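# Swap the seized roller in a roller bed for a good one

## Task

The roller bed holds four rollers and exactly one of them is stuck: pushing across its top as if to spin it makes it only rock slightly instead of turning. Each roller rides on a spring-loaded hexagonal axle, and a roller comes free when its axle is pushed toward one bracket until the opposite end leaves its hole. Put the stuck roller into the scrap tray, then install a working roller where it was, with that axle centred like the rest and seated in the holes at both ends. Every working roller that started in the bed must still be in the bed when you finish. Anything that stays in place only because the robot is holding it does not count as done.

## Robot and tools

Robot: two arms, left_arm and right_arm, each with a parallel two-finger gripper. Bases in the scene frame: left_arm at (-0.046, +0.292, 0) m with quat_wxyz (+0.998, 0, 0, -0.058); right_arm at (+0.043, -0.319, 0) m with quat_wxyz (+1.000, 0, 0, -0.008). The scene frame has its origin on the table top midway between the arms, +z up, +x out over the table, and left_arm on the +y side. The names left and right refer to the arms, not to image sides.

Gripper frame: the fingers extend along the gripper's own +z axis and close along its y axis. The reported end_effector_position is the point between the pads, roughly 1 cm short of the fingertips. A wrist camera sits on each gripper and can collide with things.

Result lines: each call that moves or waits returns a state line `left_arm: ...` | `right_arm: ...` giving each gripper's position (m) and quat_wxyz in the scene frame (less exact at long reach), grip_measured per arm (finger opening on the command scale; the last Joint positions value is the opening in metres, each gripper off by up to about 1 mm), "Hand target" lines (the pose the controller is currently driving toward), and images from cam_high, cam_low, cam_left_wrist, cam_right_wrist, all 504x504. Action calls also list positions at some control steps; HELD plus an arm label means that arm's step was partly held back. "pose unreachable" means a clearance check altered or blocked that arm's command. FAULT and OVER-TEMPERATURE FAULT lines mark an arm being stopped; MOTOR HOT warns from 75 °C (stop at 90 °C, arm drops at 100 °C). Holding loads heats motors, even while you are thinking.

execute_actions(actions): a list of actions run in sequence. An action is a table of up to 15 rows; each row lasts one control step (1/30 s), and if fewer than 15 rows are given the final row repeats to fill 15 steps. Every row is a single flat list of 14 numbers in [-1, 1] covering both arms, even if one is idle: dx, dy, dz, rx, ry, rz, opening for left_arm, then the same seven for right_arm. dx..rz are an offset, expressed in that gripper's own axes, from the gripper's measured pose at the start of the action (for the first action of a call, the last pose reported in this scene); each row is relative to that start, not to the prior row. Scale: 1.0 equals 0.6 m or 180 degrees; rx, ry, rz form one rotation vector. The opening is absolute: +1 fully open (0.094 m), -1 closed. An empty list just returns state and images.

move(target, speed, blocking): target is one 14-number row in the same layout and scale, an offset from the pose in the latest result that shows one; the opening is absolute and is sent at the start. Each gripper goes in a straight line, paths finish together, lasting 0.5 to 10 s (cut off at 10 s). speed is m/s, 0.002 to 0.5, default 0.25; rotation is capped at twice that in rad/s. Paths do not avoid obstacles or the other arm, can lag, stray, and overshoot speed, mostly with a near-straight arm. Faster moves and targets further past a contact hit and press harder. The extra "move:" line reports the ending (done, off_target, moving, held, fault) and limits (paced = pose clipped; held = steps blocked, after which the arm may lunge), plus each gripper's remaining distance. With blocking=false the result comes after 0.5 s; until a result shows the move ended, use wait or stop before other motion.

wait(seconds): 0 to 10; the arms keep their last command and a running move continues. stop(): brakes the running move (needs room; fingers keep moving). zoom_image(camera, region): region [x0, y0, x1, y1] in pixels of that camera's latest image, origin top-left, at most 504 by 504. read_manual(section): licence texts only. finished_scene(scene): ends the given scene for good, after the robot holds its last command.

Controller behaviour: each step, the commanded pose is clipped to within 70 mm and 16 degrees of the measured pose, then reached by damped inverse kinematics, position before orientation. Long commands may need several actions; after an action an arm stops at its last clipped pose. Joint friction can leave the gripper up to about 31 mm off, so tiny commands may do nothing. To keep an arm still, send the offset back to its wanted pose in the first call of a reply and zeros afterwards, always with the opening you want. The robot keeps executing while you think.

Joint ranges (rad), base to gripper: waist -2.618 to 3.054, shoulder 0.000 to 3.142, elbow 0.000 to 3.142, wrist pitch -1.571 to 1.571, wrist yaw -1.571 to 1.571, wrist roll -2.094 to 2.094.

Gripping: command an opening below grip_measured; about 0.03 below holds firmly, smaller margins hold more gently. Pad force tops out around 50 to 62 N, less on thin parts (under about 2 mm), with a brief spike on first contact.

Avoid: dropping or knocking anything off the table (fails the task), arms colliding or pressing on each other, slams, hard pushes, slips, and overheating. Occasional brief disturbances may pull on a held part or nudge loose objects.

Each tool is called as name(argument=value, ...), one argument or row to a line, values as JSON.

## Session

execute_actions(
  actions=[],
)

Scene clock: 0.00 s.
left_arm: end_effector_position=(+0.2381, +0.4834, +0.2330) grip_measured=+1.000 end_effector_quat_wxyz=(+0.238, -0.526, +0.743, +0.339) | right_arm: end_effector_position=(+0.1077, +0.2027, +0.3218) grip_measured=+1.000 end_effector_quat_wxyz=(+0.108, -0.539, +0.664, +0.507)
Joint positions: left_arm=[ 0.329  1.592  1.513 -1.26  -0.829 -0.918  0.094] | right_arm=[ 1.252  1.93   2.036 -0.753 -0.695  0.228  0.094]
Joint velocities: left_arm=[-0.007 -0.002 -0.007  0.037 -0.007 -0.007  0.   ] | right_arm=[ 0.007 -0.032 -0.007 -0.007 -0.022 -0.022  0.   ]
Motor temperatures (°C, as the motors report them): left_arm=[17 20 17 18 20 18] | right_arm=[20 18 19 18 19 19]
Hand target (left_arm): +0.238, +0.483, +0.233; +0.238, -0.526, +0.743, +0.339
Hand target (right_arm): +0.108, +0.203, +0.322; +0.108, -0.539, +0.664, +0.507

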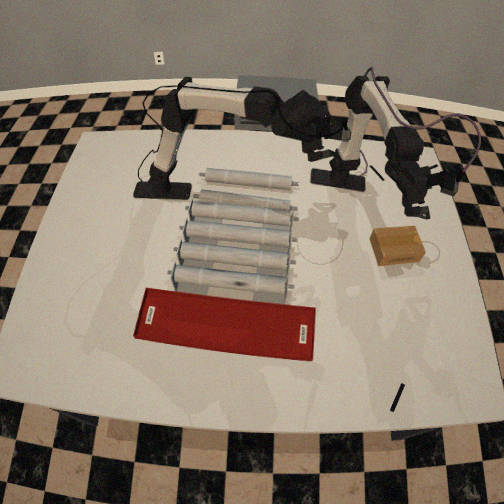

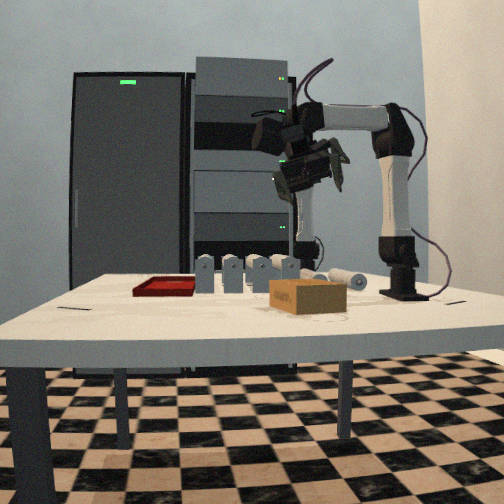

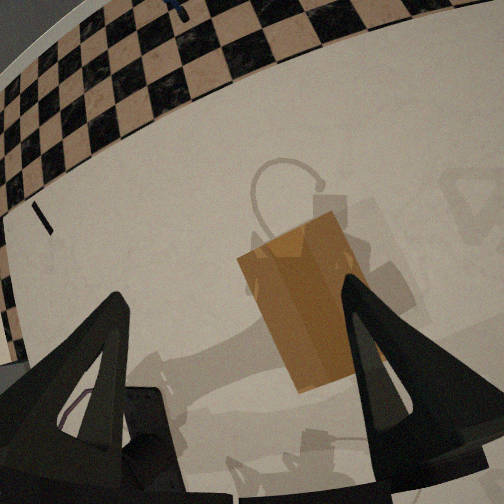

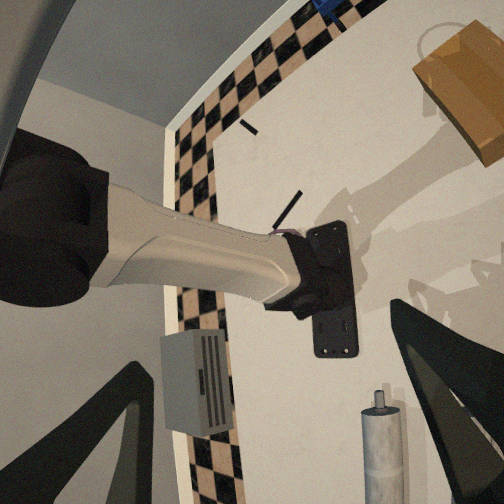

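move(
  target=[0,0,0,0.048,0.269,-0.101,1,0,0,0,0.189,0.291,-0.059,-1],
)

move(
  target=[0,0,0,0,0,0,1,0.42,-0.05,0.2,0,0,0,-1],
)

Scene clock: 10.33 s.
left_arm: end_effector_position=(+0.2399, +0.4840, +0.2368) grip_measured=+1.000 end_effector_quat_wxyz=(-0.106, +0.700, -0.707, +0.013) | right_arm: end_effector_position=(+0.1101, +0.2076, +0.3205) grip_measured=-0.980 end_effector_quat_wxyz=(-0.278, +0.640, -0.674, -0.243)
Joint positions: left_arm=[ 0.698  1.732  1.912 -1.538 -0.016 -0.978  0.094] | right_arm=[ 1.45   2.265  2.835 -1.385 -0.03  -0.074  0.001]
Joint velocities: left_arm=[-0.037 -0.022  0.007  0.037 -0.022  0.037  0.   ] | right_arm=[ 0.012  0.002  0.002 -0.125 -0.007 -0.037 -0.001]
Motor temperatures (°C, as the motors report them): left_arm=[17 22 19 18 20 18] | right_arm=[20 23 21 21 19 19]
Hand target (left_arm): +0.238, +0.485, +0.233; -0.093, +0.703, -0.705, +0.017
Hand target (right_arm): +0.107, +0.204, +0.321; -0.279, +0.645, -0.671, -0.237
Off the commanded pose (left_arm): 0.004 m, 12 deg.
Off the commanded pose (right_arm): 0.006 m, 43 deg; orientation clipped at the last step of the last action.
elbow stopped short (right arm): the move would have taken joint 3 (elbow) straighter than the controller allows; a more bent joint 3 avoids this.
joint sent to its limit (left arm) — the command would take joint 4 (wrist pitch) past its lower limit, so that joint was sent only as far as its limit.
move: off_target (left_arm, right_arm); limits=paced

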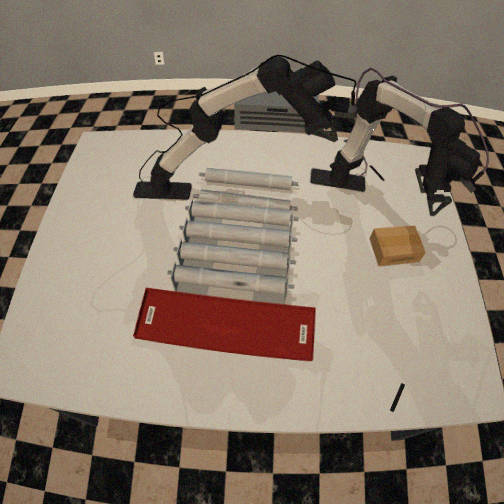

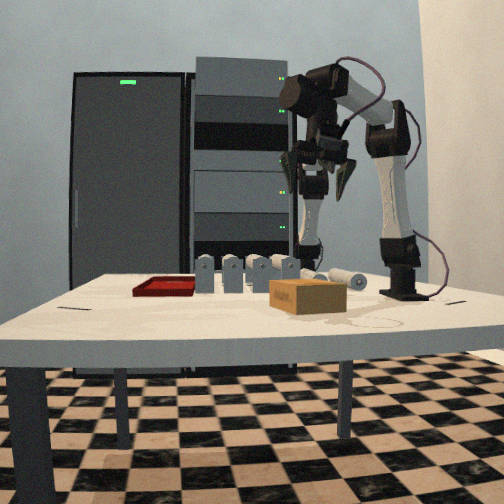

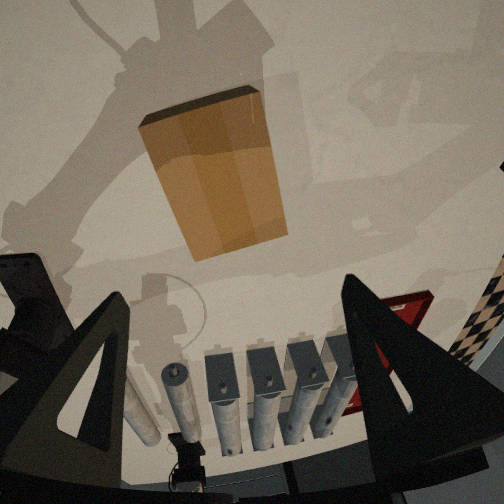

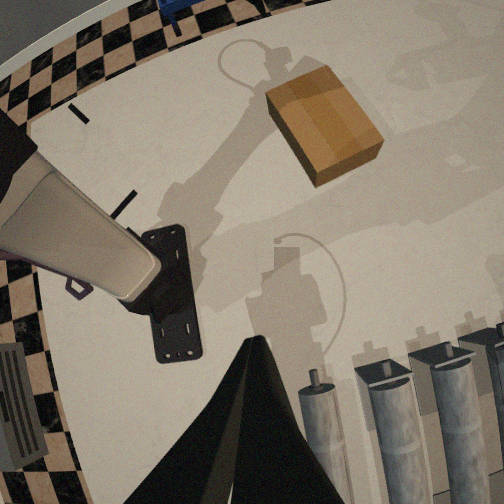

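Scene clock: 12.30 s.
left_arm: end_effector_position=(+0.2399, +0.4840, +0.2368) grip_measured=+1.000 end_effector_quat_wxyz=(-0.106, +0.700, -0.707, +0.013) | right_arm: end_effector_position=(+0.1464, +0.1066, +0.0724) grip_measured=-0.980 end_effector_quat_wxyz=(-0.287, +0.637, -0.671, -0.248)
Joint positions: left_arm=[ 0.698  1.732  1.912 -1.538 -0.016 -0.978  0.094] | right_arm=[ 1.295  1.687  0.917 -0.033 -0.135 -0.185  0.001]
Joint velocities: left_arm=[-0.017  0.007  0.007 -0.051 -0.066 -0.007  0.   ] | right_arm=[ 0.002  0.002  0.007 -0.007 -0.022 -0.051 -0.   ]
Motor temperatures (°C, as the motors report them): left_arm=[17 22 19 18 20 18] | right_arm=[20 24 21 22 19 19]
Hand target (left_arm): +0.240, +0.484, +0.237; -0.106, +0.700, -0.707, +0.013
Hand target (right_arm): +0.146, +0.101, +0.062; -0.279, +0.640, -0.674, -0.244
Off the commanded pose (left_arm): 0.000 m, 0 deg.
Off the commanded pose (right_arm): 0.012 m, 1 deg.
move: off_target (right_arm); limits=paced

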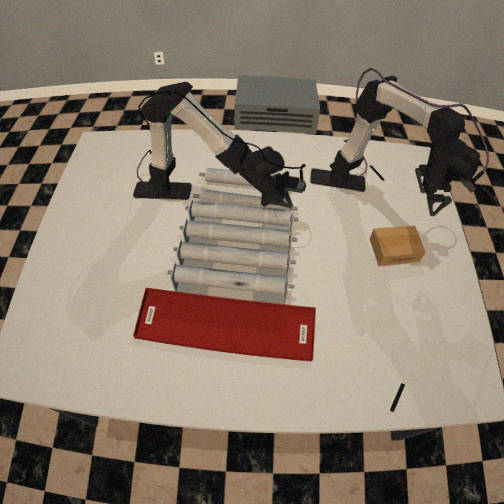

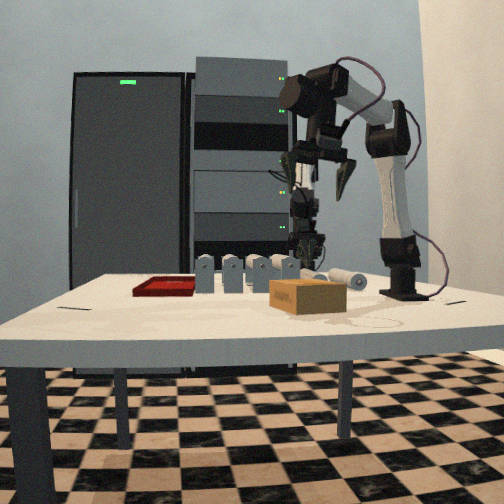

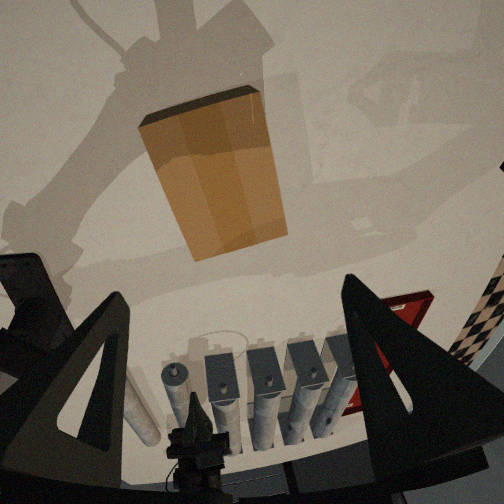

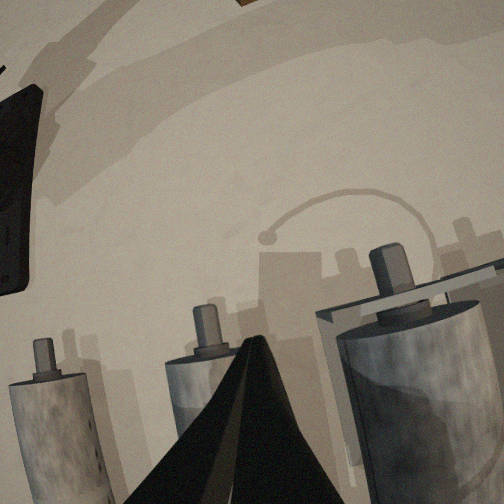

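move(
  target=[0,0,0,0,0,0,1,0,0,-0.25,0,0.245,0,-1],
)

Scene clock: 18.33 s.
left_arm: end_effector_position=(+0.2399, +0.4840, +0.2368) grip_measured=+1.000 end_effector_quat_wxyz=(-0.106, +0.700, -0.707, +0.013) | right_arm: end_effector_position=(+0.1362, +0.0046, +0.1816) grip_measured=-0.980 end_effector_quat_wxyz=(-0.026, +0.677, -0.735, +0.003)
Joint positions: left_arm=[ 0.698  1.732  1.912 -1.538 -0.016 -0.978  0.094] | right_arm=[ 1.322  1.806  1.794 -1.518  0.033 -0.183  0.001]
Joint velocities: left_arm=[-0.012  0.002 -0.002 -0.066 -0.051 -0.022  0.   ] | right_arm=[-0.007 -0.002  0.007 -0.022 -0.022 -0.081 -0.   ]
Motor temperatures (°C, as the motors report them): left_arm=[17 23 20 18 20 18] | right_arm=[20 24 22 22 19 19]
Hand target (left_arm): +0.240, +0.484, +0.237; -0.106, +0.700, -0.707, +0.013
Hand target (right_arm): +0.135, +0.004, +0.179; -0.017, +0.678, -0.735, +0.012
Off the commanded pose (left_arm): 0.000 m, 0 deg.
Off the commanded pose (right_arm): 0.004 m, 2 deg.
move: done

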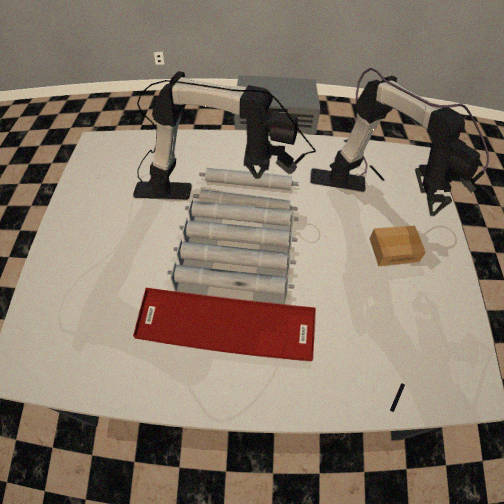

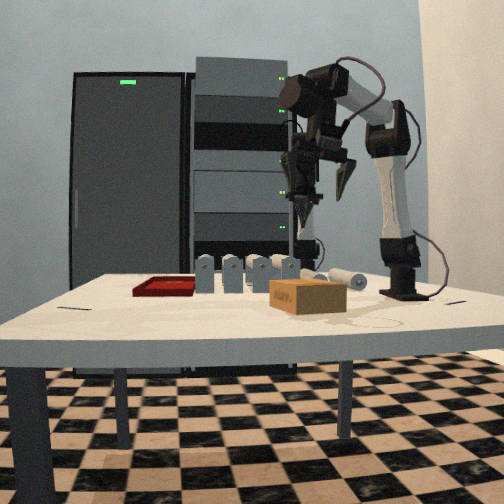

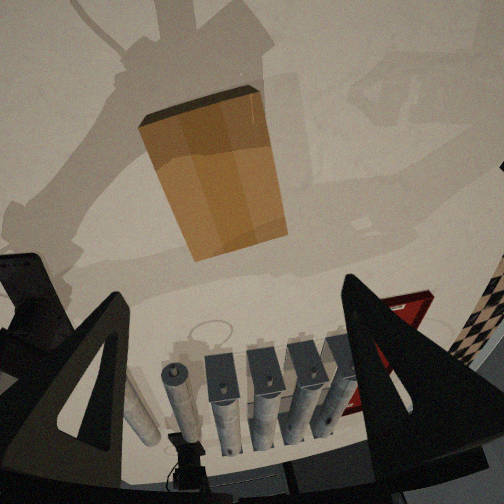

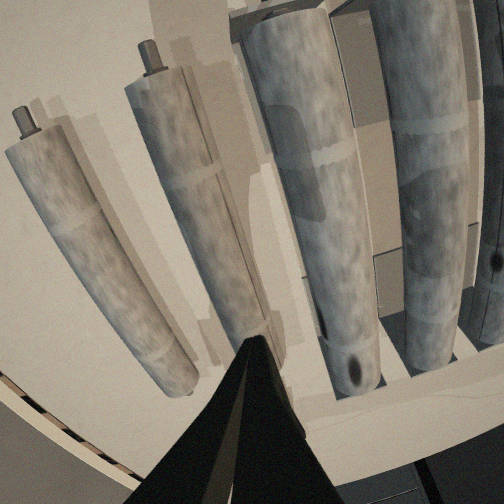

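move(
  target=[0,0,0,0,0,0,1,0,-0.06,0.11,0,0,0,-1],
)

Scene clock: 22.50 s.
left_arm: end_effector_position=(+0.2399, +0.4840, +0.2368) grip_measured=+1.000 end_effector_quat_wxyz=(-0.106, +0.700, -0.707, +0.013) | right_arm: end_effector_position=(+0.1755, +0.0047, +0.1307) grip_measured=-0.980 end_effector_quat_wxyz=(-0.039, +0.675, -0.736, -0.001)
Joint positions: left_arm=[ 0.698  1.732  1.912 -1.538 -0.016 -0.978  0.094] | right_arm=[ 1.214  1.802  1.583 -1.28   0.032 -0.288  0.001]
Joint velocities: left_arm=[-0.017 -0.017 -0.002 -0.022  0.022 -0.022  0.   ] | right_arm=[ 0.002 -0.007 -0.007 -0.051 -0.007  0.022 -0.   ]
Motor temperatures (°C, as the motors report them): left_arm=[17 24 20 18 20 18] | right_arm=[20 24 22 21 19 19]
Hand target (left_arm): +0.240, +0.484, +0.237; -0.106, +0.700, -0.707, +0.013
Hand target (right_arm): +0.175, +0.003, +0.118; -0.026, +0.677, -0.735, +0.002
Off the commanded pose (left_arm): 0.000 m, 0 deg.
Off the commanded pose (right_arm): 0.014 m, 2 deg.
move: off_target (right_arm)

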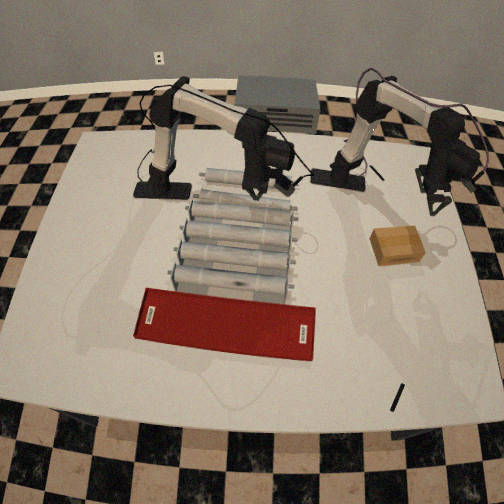

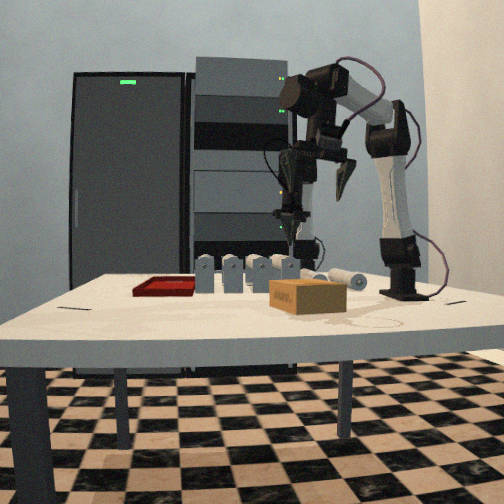

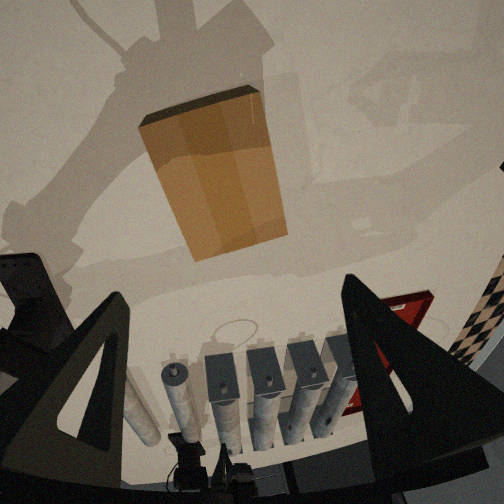

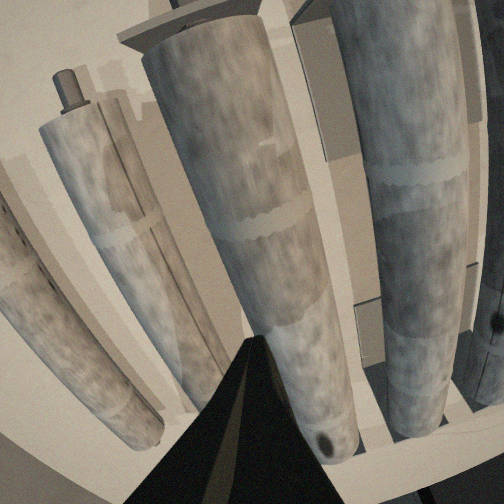

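Lower to touch, then drag across all rollers.

move(
  target=[0,0,0,0,0,0,1,0,-0.01,0.06,0,0,0,-1],
  speed=0.05,
)

zoom_image(
  camera="cam_high",
  region=[150,150,330,310],
)

move(
  target=[0,0,0,0,0,0,1,0,-0.45,0.005,0,0,0,-1],
  speed=0.05,
)

zoom_image(
  camera="cam_high",
  region=[150,150,330,310],
)

Scene clock: 27.60 s.
left_arm: end_effector_position=(+0.2399, +0.4840, +0.2368) grip_measured=+1.000 end_effector_quat_wxyz=(-0.106, +0.700, -0.707, +0.013) | right_arm: end_effector_position=(+0.1827, +0.0089, +0.1088) grip_measured=-0.980 end_effector_quat_wxyz=(-0.052, +0.675, -0.736, -0.007)
Joint positions: left_arm=[ 0.698  1.732  1.912 -1.538 -0.016 -0.978  0.094] | right_arm=[ 1.199  1.802  1.494 -1.162  0.032 -0.304  0.001]
Joint velocities: left_arm=[ 0.022 -0.007  0.012 -0.066  0.022 -0.037  0.   ] | right_arm=[ 0.007 -0.012 -0.007  0.022 -0.081  0.037 -0.001]
Motor temperatures (°C, as the motors report them): left_arm=[17 25 21 18 20 18] | right_arm=[20 25 22 21 19 19]
Hand target (left_arm): +0.240, +0.484, +0.237; -0.106, +0.700, -0.707, +0.013
Hand target (right_arm): +0.184, +0.006, +0.096; -0.039, +0.675, -0.736, -0.001
Off the commanded pose (left_arm): 0.000 m, 0 deg.
Off the commanded pose (right_arm): 0.014 m, 2 deg.
move: off_target (right_arm)

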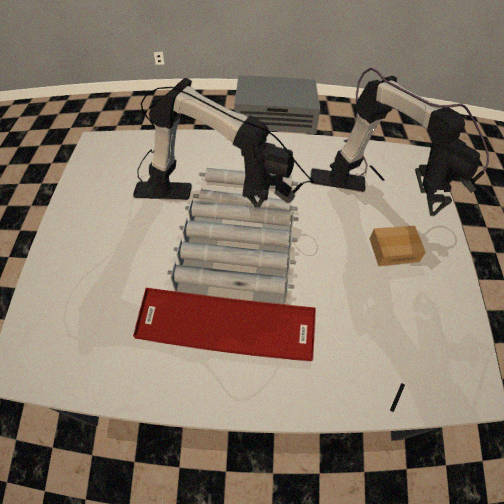

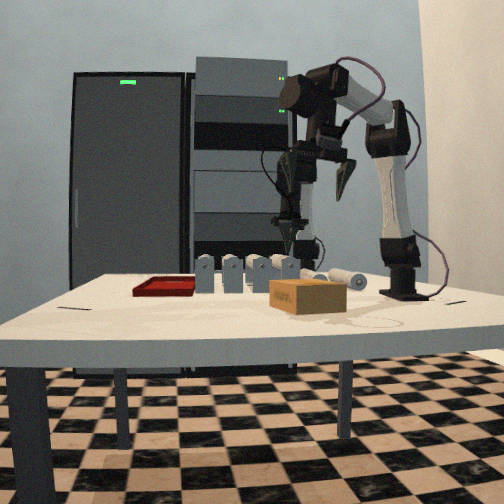

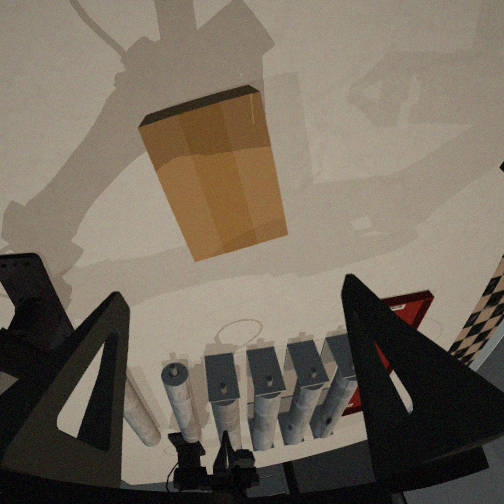

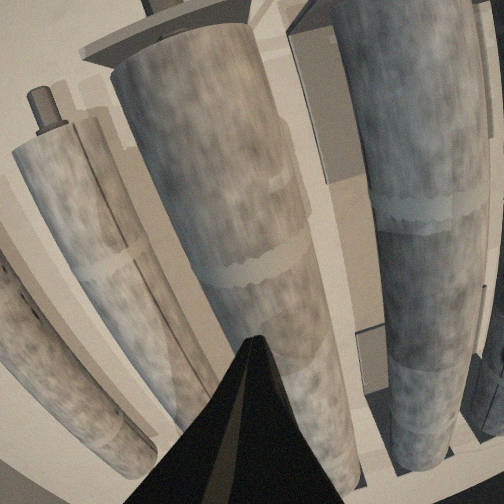

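Region (150, 150, 330, 310) of cam_high's 504x504 image, scaled by 2.800, with more detail than that image has.

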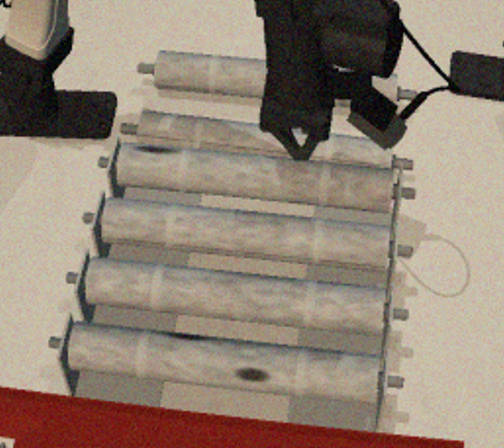

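Scene clock: 33.30 s.
left_arm: end_effector_position=(+0.2399, +0.4840, +0.2368) grip_measured=+1.000 end_effector_quat_wxyz=(-0.106, +0.700, -0.707, +0.013) | right_arm: end_effector_position=(+0.4532, -0.0062, +0.1344) grip_measured=-0.980 end_effector_quat_wxyz=(-0.111, +0.671, -0.733, -0.001)
Joint positions: left_arm=[ 0.698  1.732  1.912 -1.538 -0.016 -0.978  0.094] | right_arm=[ 0.66   2.513  2.704 -1.541 -0.023 -0.835  0.001]
Joint velocities: left_arm=[-0.022  0.007  0.002  0.007  0.022  0.037  0.   ] | right_arm=[-0.022 -0.017  0.007  0.007 -0.007  0.007  0.001]
Motor temperatures (°C, as the motors report them): left_arm=[17 25 22 19 20 18] | right_arm=[20 26 23 20 19 19]
Hand target (left_arm): +0.240, +0.484, +0.237; -0.106, +0.700, -0.707, +0.013
Hand target (right_arm): +0.453, -0.008, +0.127; +0.099, -0.673, +0.733, +0.005
Off the commanded pose (left_arm): 0.000 m, 0 deg.
Off the commanded pose (right_arm): 0.015 m, 7 deg.
joint sent to its limit (right arm) — the command would take joint 4 (wrist pitch) past its lower limit, so that joint was sent only as far as its limit.
move: off_target (right_arm)

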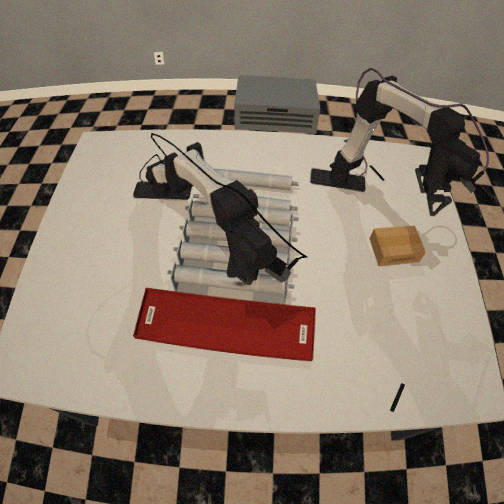

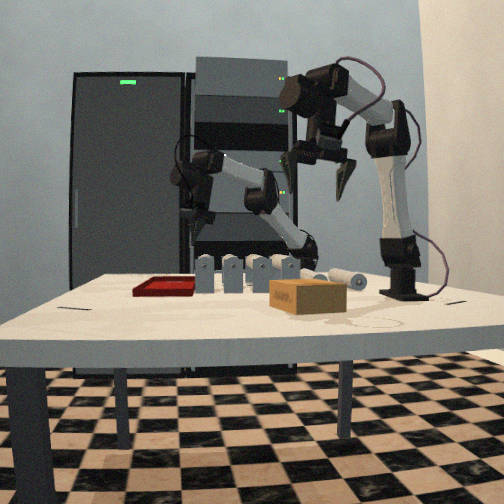

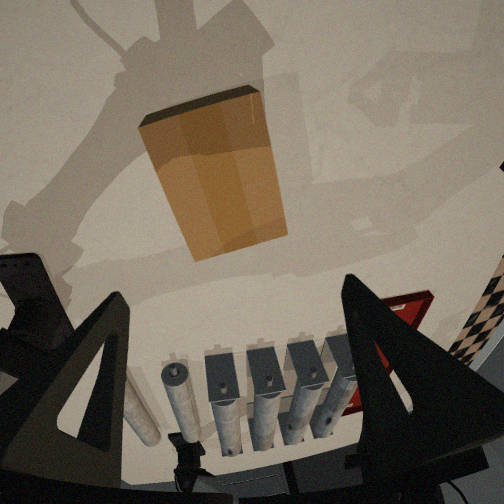

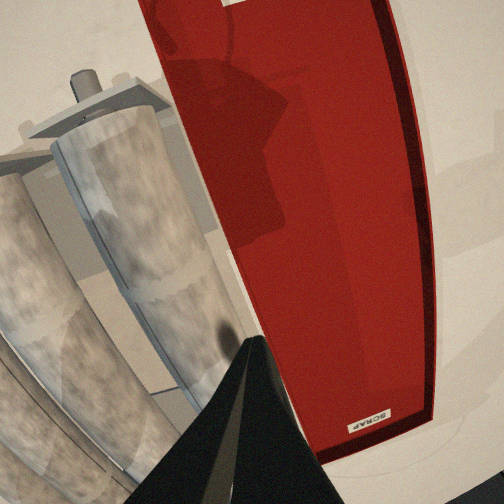

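Region (150, 150, 330, 310) of cam_high's 504x504 image, scaled by 2.800, with more detail than that image has.

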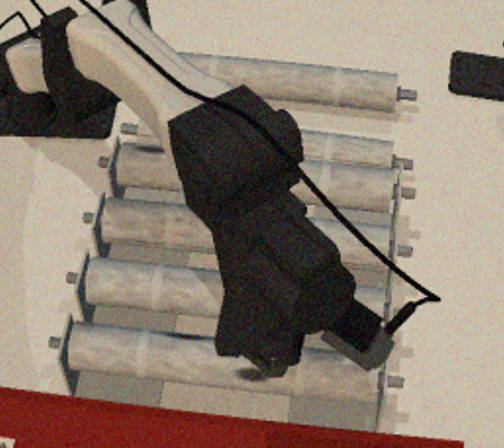

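move(
  target=[0,0,0,0,0,0,1,0,0,0.08,0,0,0,-1],
  speed=0.05,
)

move(
  target=[0,0,0,0,0,0,1,0,0.45,-0.045,0,0,0,-1],
  speed=0.05,
)

zoom_image(
  camera="cam_high",
  region=[150,150,330,310],
)

Scene clock: 38.57 s.
left_arm: end_effector_position=(+0.2399, +0.4840, +0.2368) grip_measured=+1.000 end_effector_quat_wxyz=(-0.106, +0.700, -0.707, +0.013) | right_arm: end_effector_position=(+0.4619, +0.0003, +0.0898) grip_measured=-0.980 end_effector_quat_wxyz=(-0.111, +0.671, -0.733, -0.001)
Joint positions: left_arm=[ 0.698  1.732  1.912 -1.538 -0.016 -0.978  0.094] | right_arm=[ 0.66   2.469  2.435 -1.316 -0.023 -0.837  0.001]
Joint velocities: left_arm=[-0.002 -0.017  0.002 -0.081 -0.007  0.051  0.   ] | right_arm=[-0.022 -0.007  0.007 -0.007 -0.066 -0.051 -0.   ]
Motor temperatures (°C, as the motors report them): left_arm=[17 26 22 19 20 18] | right_arm=[20 29 24 20 19 19]
Hand target (left_arm): +0.240, +0.484, +0.237; -0.106, +0.700, -0.707, +0.013
Hand target (right_arm): +0.461, +0.000, +0.088; +0.110, -0.671, +0.733, +0.001
Off the commanded pose (left_arm): 0.000 m, 0 deg.
Off the commanded pose (right_arm): 0.002 m, 0 deg.
move: done

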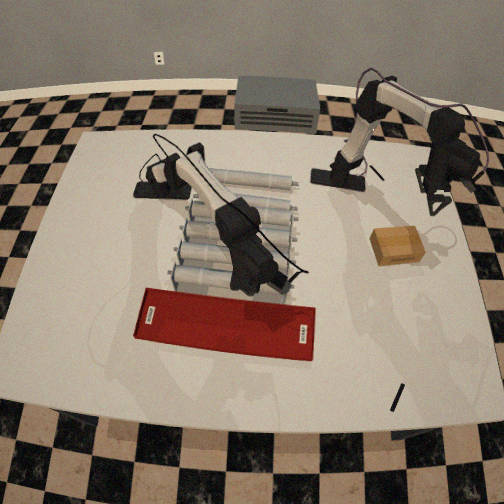

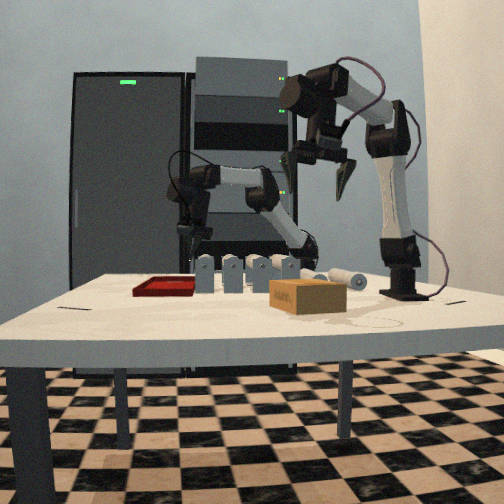

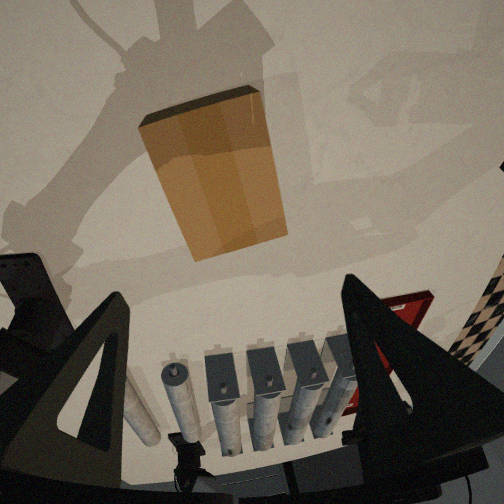

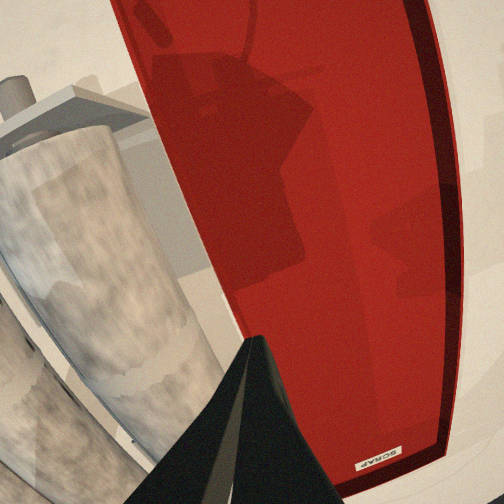

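Scene clock: 44.33 s.
left_arm: end_effector_position=(+0.2399, +0.4840, +0.2368) grip_measured=+1.000 end_effector_quat_wxyz=(-0.106, +0.700, -0.707, +0.013) | right_arm: end_effector_position=(+0.2172, +0.0199, +0.0822) grip_measured=-0.981 end_effector_quat_wxyz=(+0.141, -0.659, +0.738, -0.027)
Joint positions: left_arm=[ 0.698  1.732  1.912 -1.538 -0.016 -0.978  0.094] | right_arm=[ 1.187  1.788  1.339 -0.886  0.169 -0.306  0.001]
Joint velocities: left_arm=[-0.017 -0.007 -0.002  0.066 -0.022 -0.037  0.   ] | right_arm=[-0.017 -0.002 -0.022 -0.066 -0.037 -0.022 -0.   ]
Motor temperatures (°C, as the motors report them): left_arm=[17 26 22 19 20 18] | right_arm=[20 31 24 20 19 19]
Hand target (left_arm): +0.240, +0.484, +0.237; -0.106, +0.700, -0.707, +0.013
Hand target (right_arm): +0.191, +0.016, +0.072; +0.106, -0.671, +0.734, -0.003
Off the commanded pose (left_arm): 0.000 m, 0 deg.
Off the commanded pose (right_arm): 0.026 m, 5 deg.
move: off_target (right_arm)

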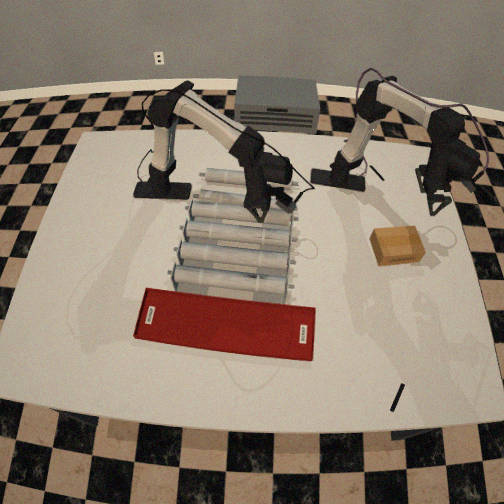

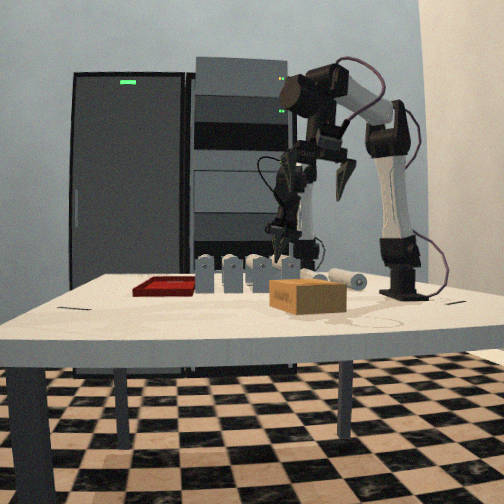

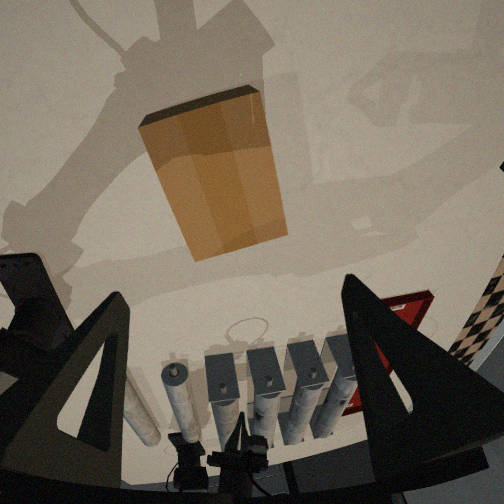

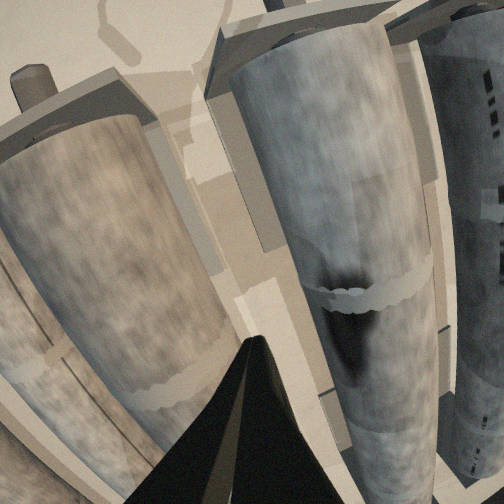

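Region (150, 150, 330, 310) of cam_high's 504x504 image, scaled by 2.800, with more detail than that image has.

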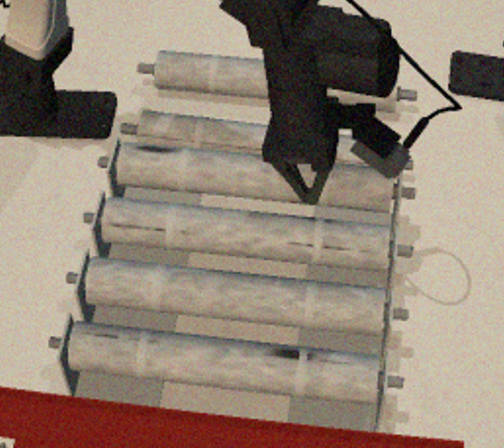

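move(
  target=[0,0,0,0,0,0,1,0,0,-0.1,-0.073,0.055,0,1],
)

move(
  target=[0.5,0.05,0.15,0,0,0,0.2,0.08,0.03,0,0,0,0,1],
)

Scene clock: 51.17 s.
left_arm: end_effector_position=(+0.2399, +0.4840, +0.2368) grip_measured=+1.000 end_effector_quat_wxyz=(-0.106, +0.700, -0.707, +0.013) | right_arm: end_effector_position=(+0.2013, +0.0138, +0.1434) grip_measured=+1.000 end_effector_quat_wxyz=(+0.014, -0.664, +0.747, +0.001)
Joint positions: left_arm=[ 0.698  1.732  1.912 -1.538 -0.016 -0.978  0.094] | right_arm=[ 1.146  1.927  1.799 -1.417  0.009 -0.323  0.094]
Joint velocities: left_arm=[ 0.017 -0.007 -0.002  0.007  0.037  0.007  0.   ] | right_arm=[-0.002 -0.007  0.007  0.037 -0.022 -0.081  0.   ]
Motor temperatures (°C, as the motors report them): left_arm=[17 27 23 19 20 18] | right_arm=[20 31 24 20 20 19]
Hand target (left_arm): +0.240, +0.484, +0.237; -0.106, +0.700, -0.707, +0.013
Hand target (right_arm): +0.202, +0.012, +0.140; +0.001, -0.664, +0.747, -0.001
Off the commanded pose (left_arm): 0.000 m, 0 deg.
Off the commanded pose (right_arm): 0.005 m, 1 deg.
move: done

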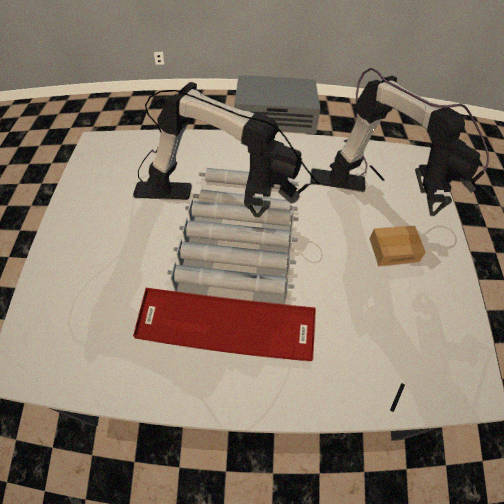

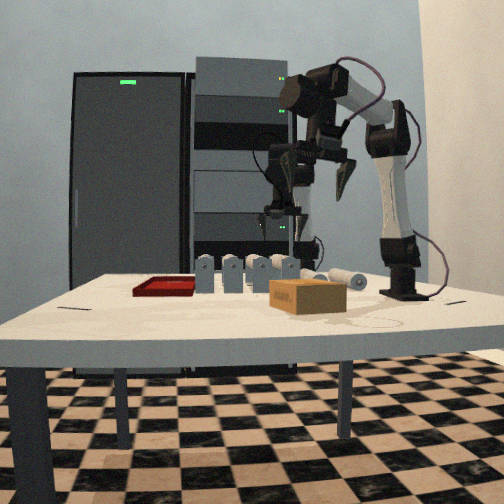

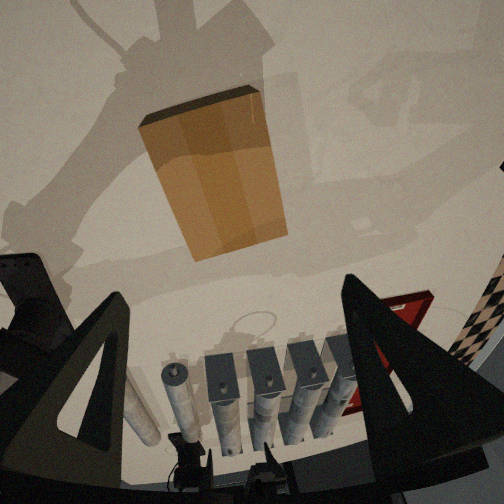

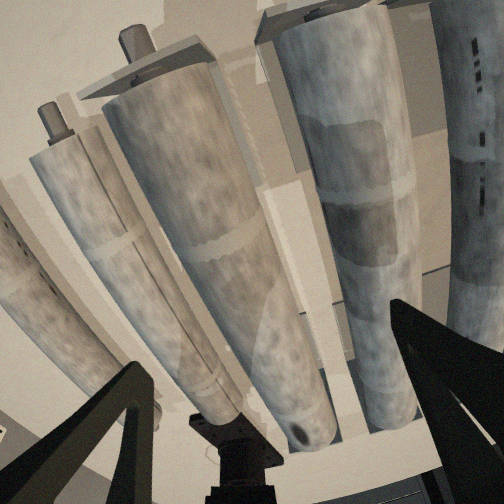

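Scene clock: 53.10 s.
left_arm: end_effector_position=(+0.2261, +0.1924, +0.1146) grip_measured=+0.201 end_effector_quat_wxyz=(-0.095, +0.699, -0.708, +0.029) | right_arm: end_effector_position=(+0.1804, -0.0306, +0.1455) grip_measured=+1.000 end_effector_quat_wxyz=(+0.013, -0.664, +0.747, +0.001)
Joint positions: left_arm=[-0.329  1.527  1.204 -1.128 -0.159 -1.993  0.056] | right_arm=[ 1.146  1.731  1.559 -1.373  0.009 -0.323  0.094]
Joint velocities: left_arm=[-0.012 -0.017  0.012 -0.066 -0.007  0.007  0.   ] | right_arm=[-0.007 -0.007 -0.012 -0.037 -0.081 -0.022  0.   ]
Motor temperatures (°C, as the motors report them): left_arm=[17 27 23 19 20 18] | right_arm=[20 31 23 20 20 19]
Hand target (left_arm): +0.224, +0.193, +0.106; -0.095, +0.701, -0.707, +0.018
Hand target (right_arm): +0.179, -0.032, +0.142; +0.013, -0.664, +0.747, +0.001
Off the commanded pose (left_arm): 0.012 m, 2 deg.
Off the commanded pose (right_arm): 0.005 m, 0 deg.
move: off_target (left_arm)

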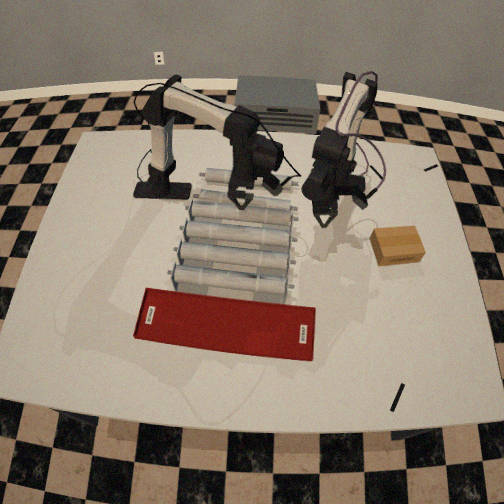

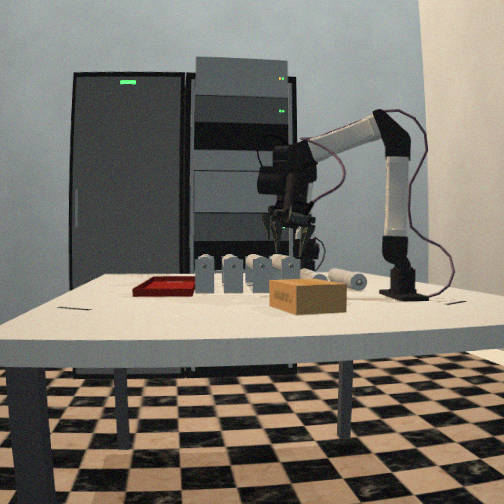

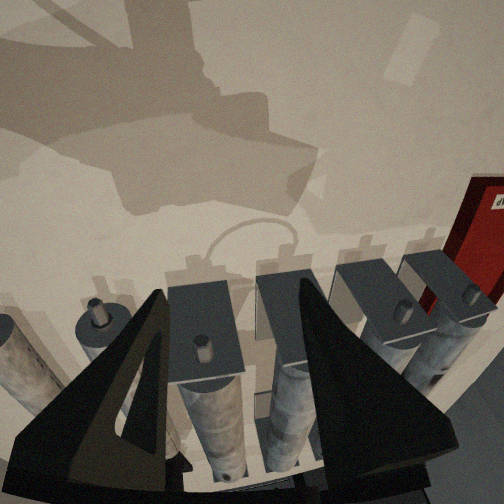

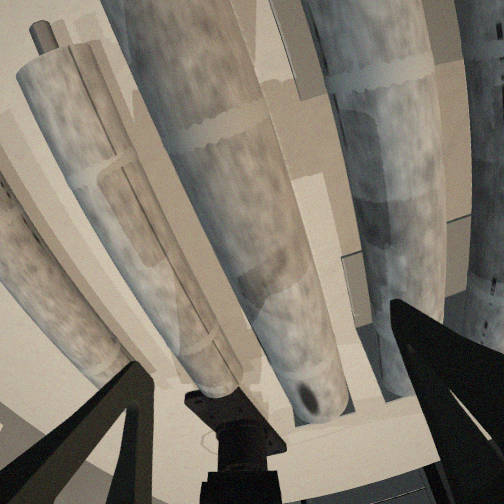

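move(
  target=[0,0,0,0,0,0.98,0.2,0,-0.01,0.13,0,0,0,0.5],
  speed=0.15,
)

Scene clock: 66.10 s.
left_arm: end_effector_position=(+0.2263, +0.1926, +0.1146) grip_measured=+0.201 end_effector_quat_wxyz=(+0.037, +0.643, +0.759, +0.093) | right_arm: end_effector_position=(+0.1873, -0.0270, +0.0833) grip_measured=+0.502 end_effector_quat_wxyz=(+0.026, -0.665, +0.746, +0.006)
Joint positions: left_arm=[-0.329  1.527  1.204 -1.128 -0.16   0.971  0.056] | right_arm=[ 1.132  1.743  1.324 -1.1    0.009 -0.341  0.071]
Joint velocities: left_arm=[ 0.007  0.002 -0.012  0.037  0.095 -0.022 -0.   ] | right_arm=[-0.027  0.007 -0.007 -0.022 -0.066 -0.066 -0.001]
Motor temperatures (°C, as the motors report them): left_arm=[17 26 24 19 20 18] | right_arm=[20 30 23 20 19 19]
Hand target (left_arm): +0.226, +0.192, +0.115; +0.037, +0.649, +0.754, +0.092
Hand target (right_arm): +0.188, -0.031, +0.071; +0.013, -0.664, +0.747, +0.001
Off the commanded pose (left_arm): 0.000 m, 7 deg.
Off the commanded pose (right_arm): 0.016 m, 2 deg.
move: off_target (left_arm, right_arm; path cut at 10 s)

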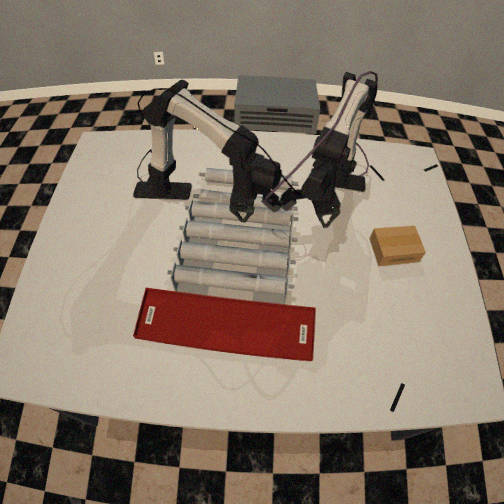

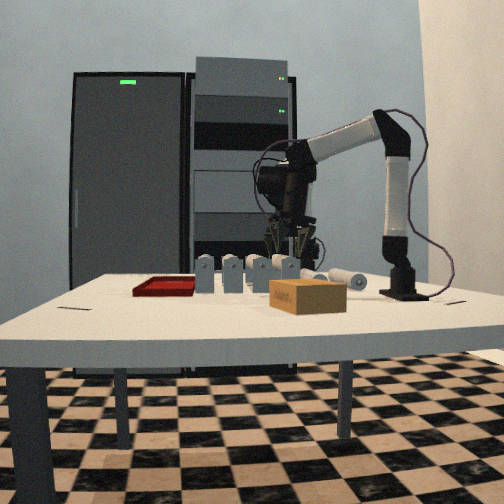

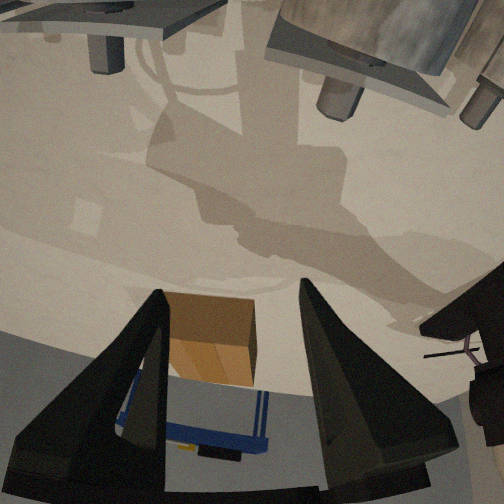

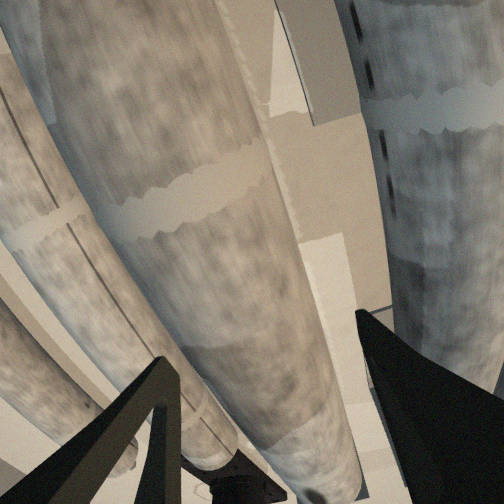

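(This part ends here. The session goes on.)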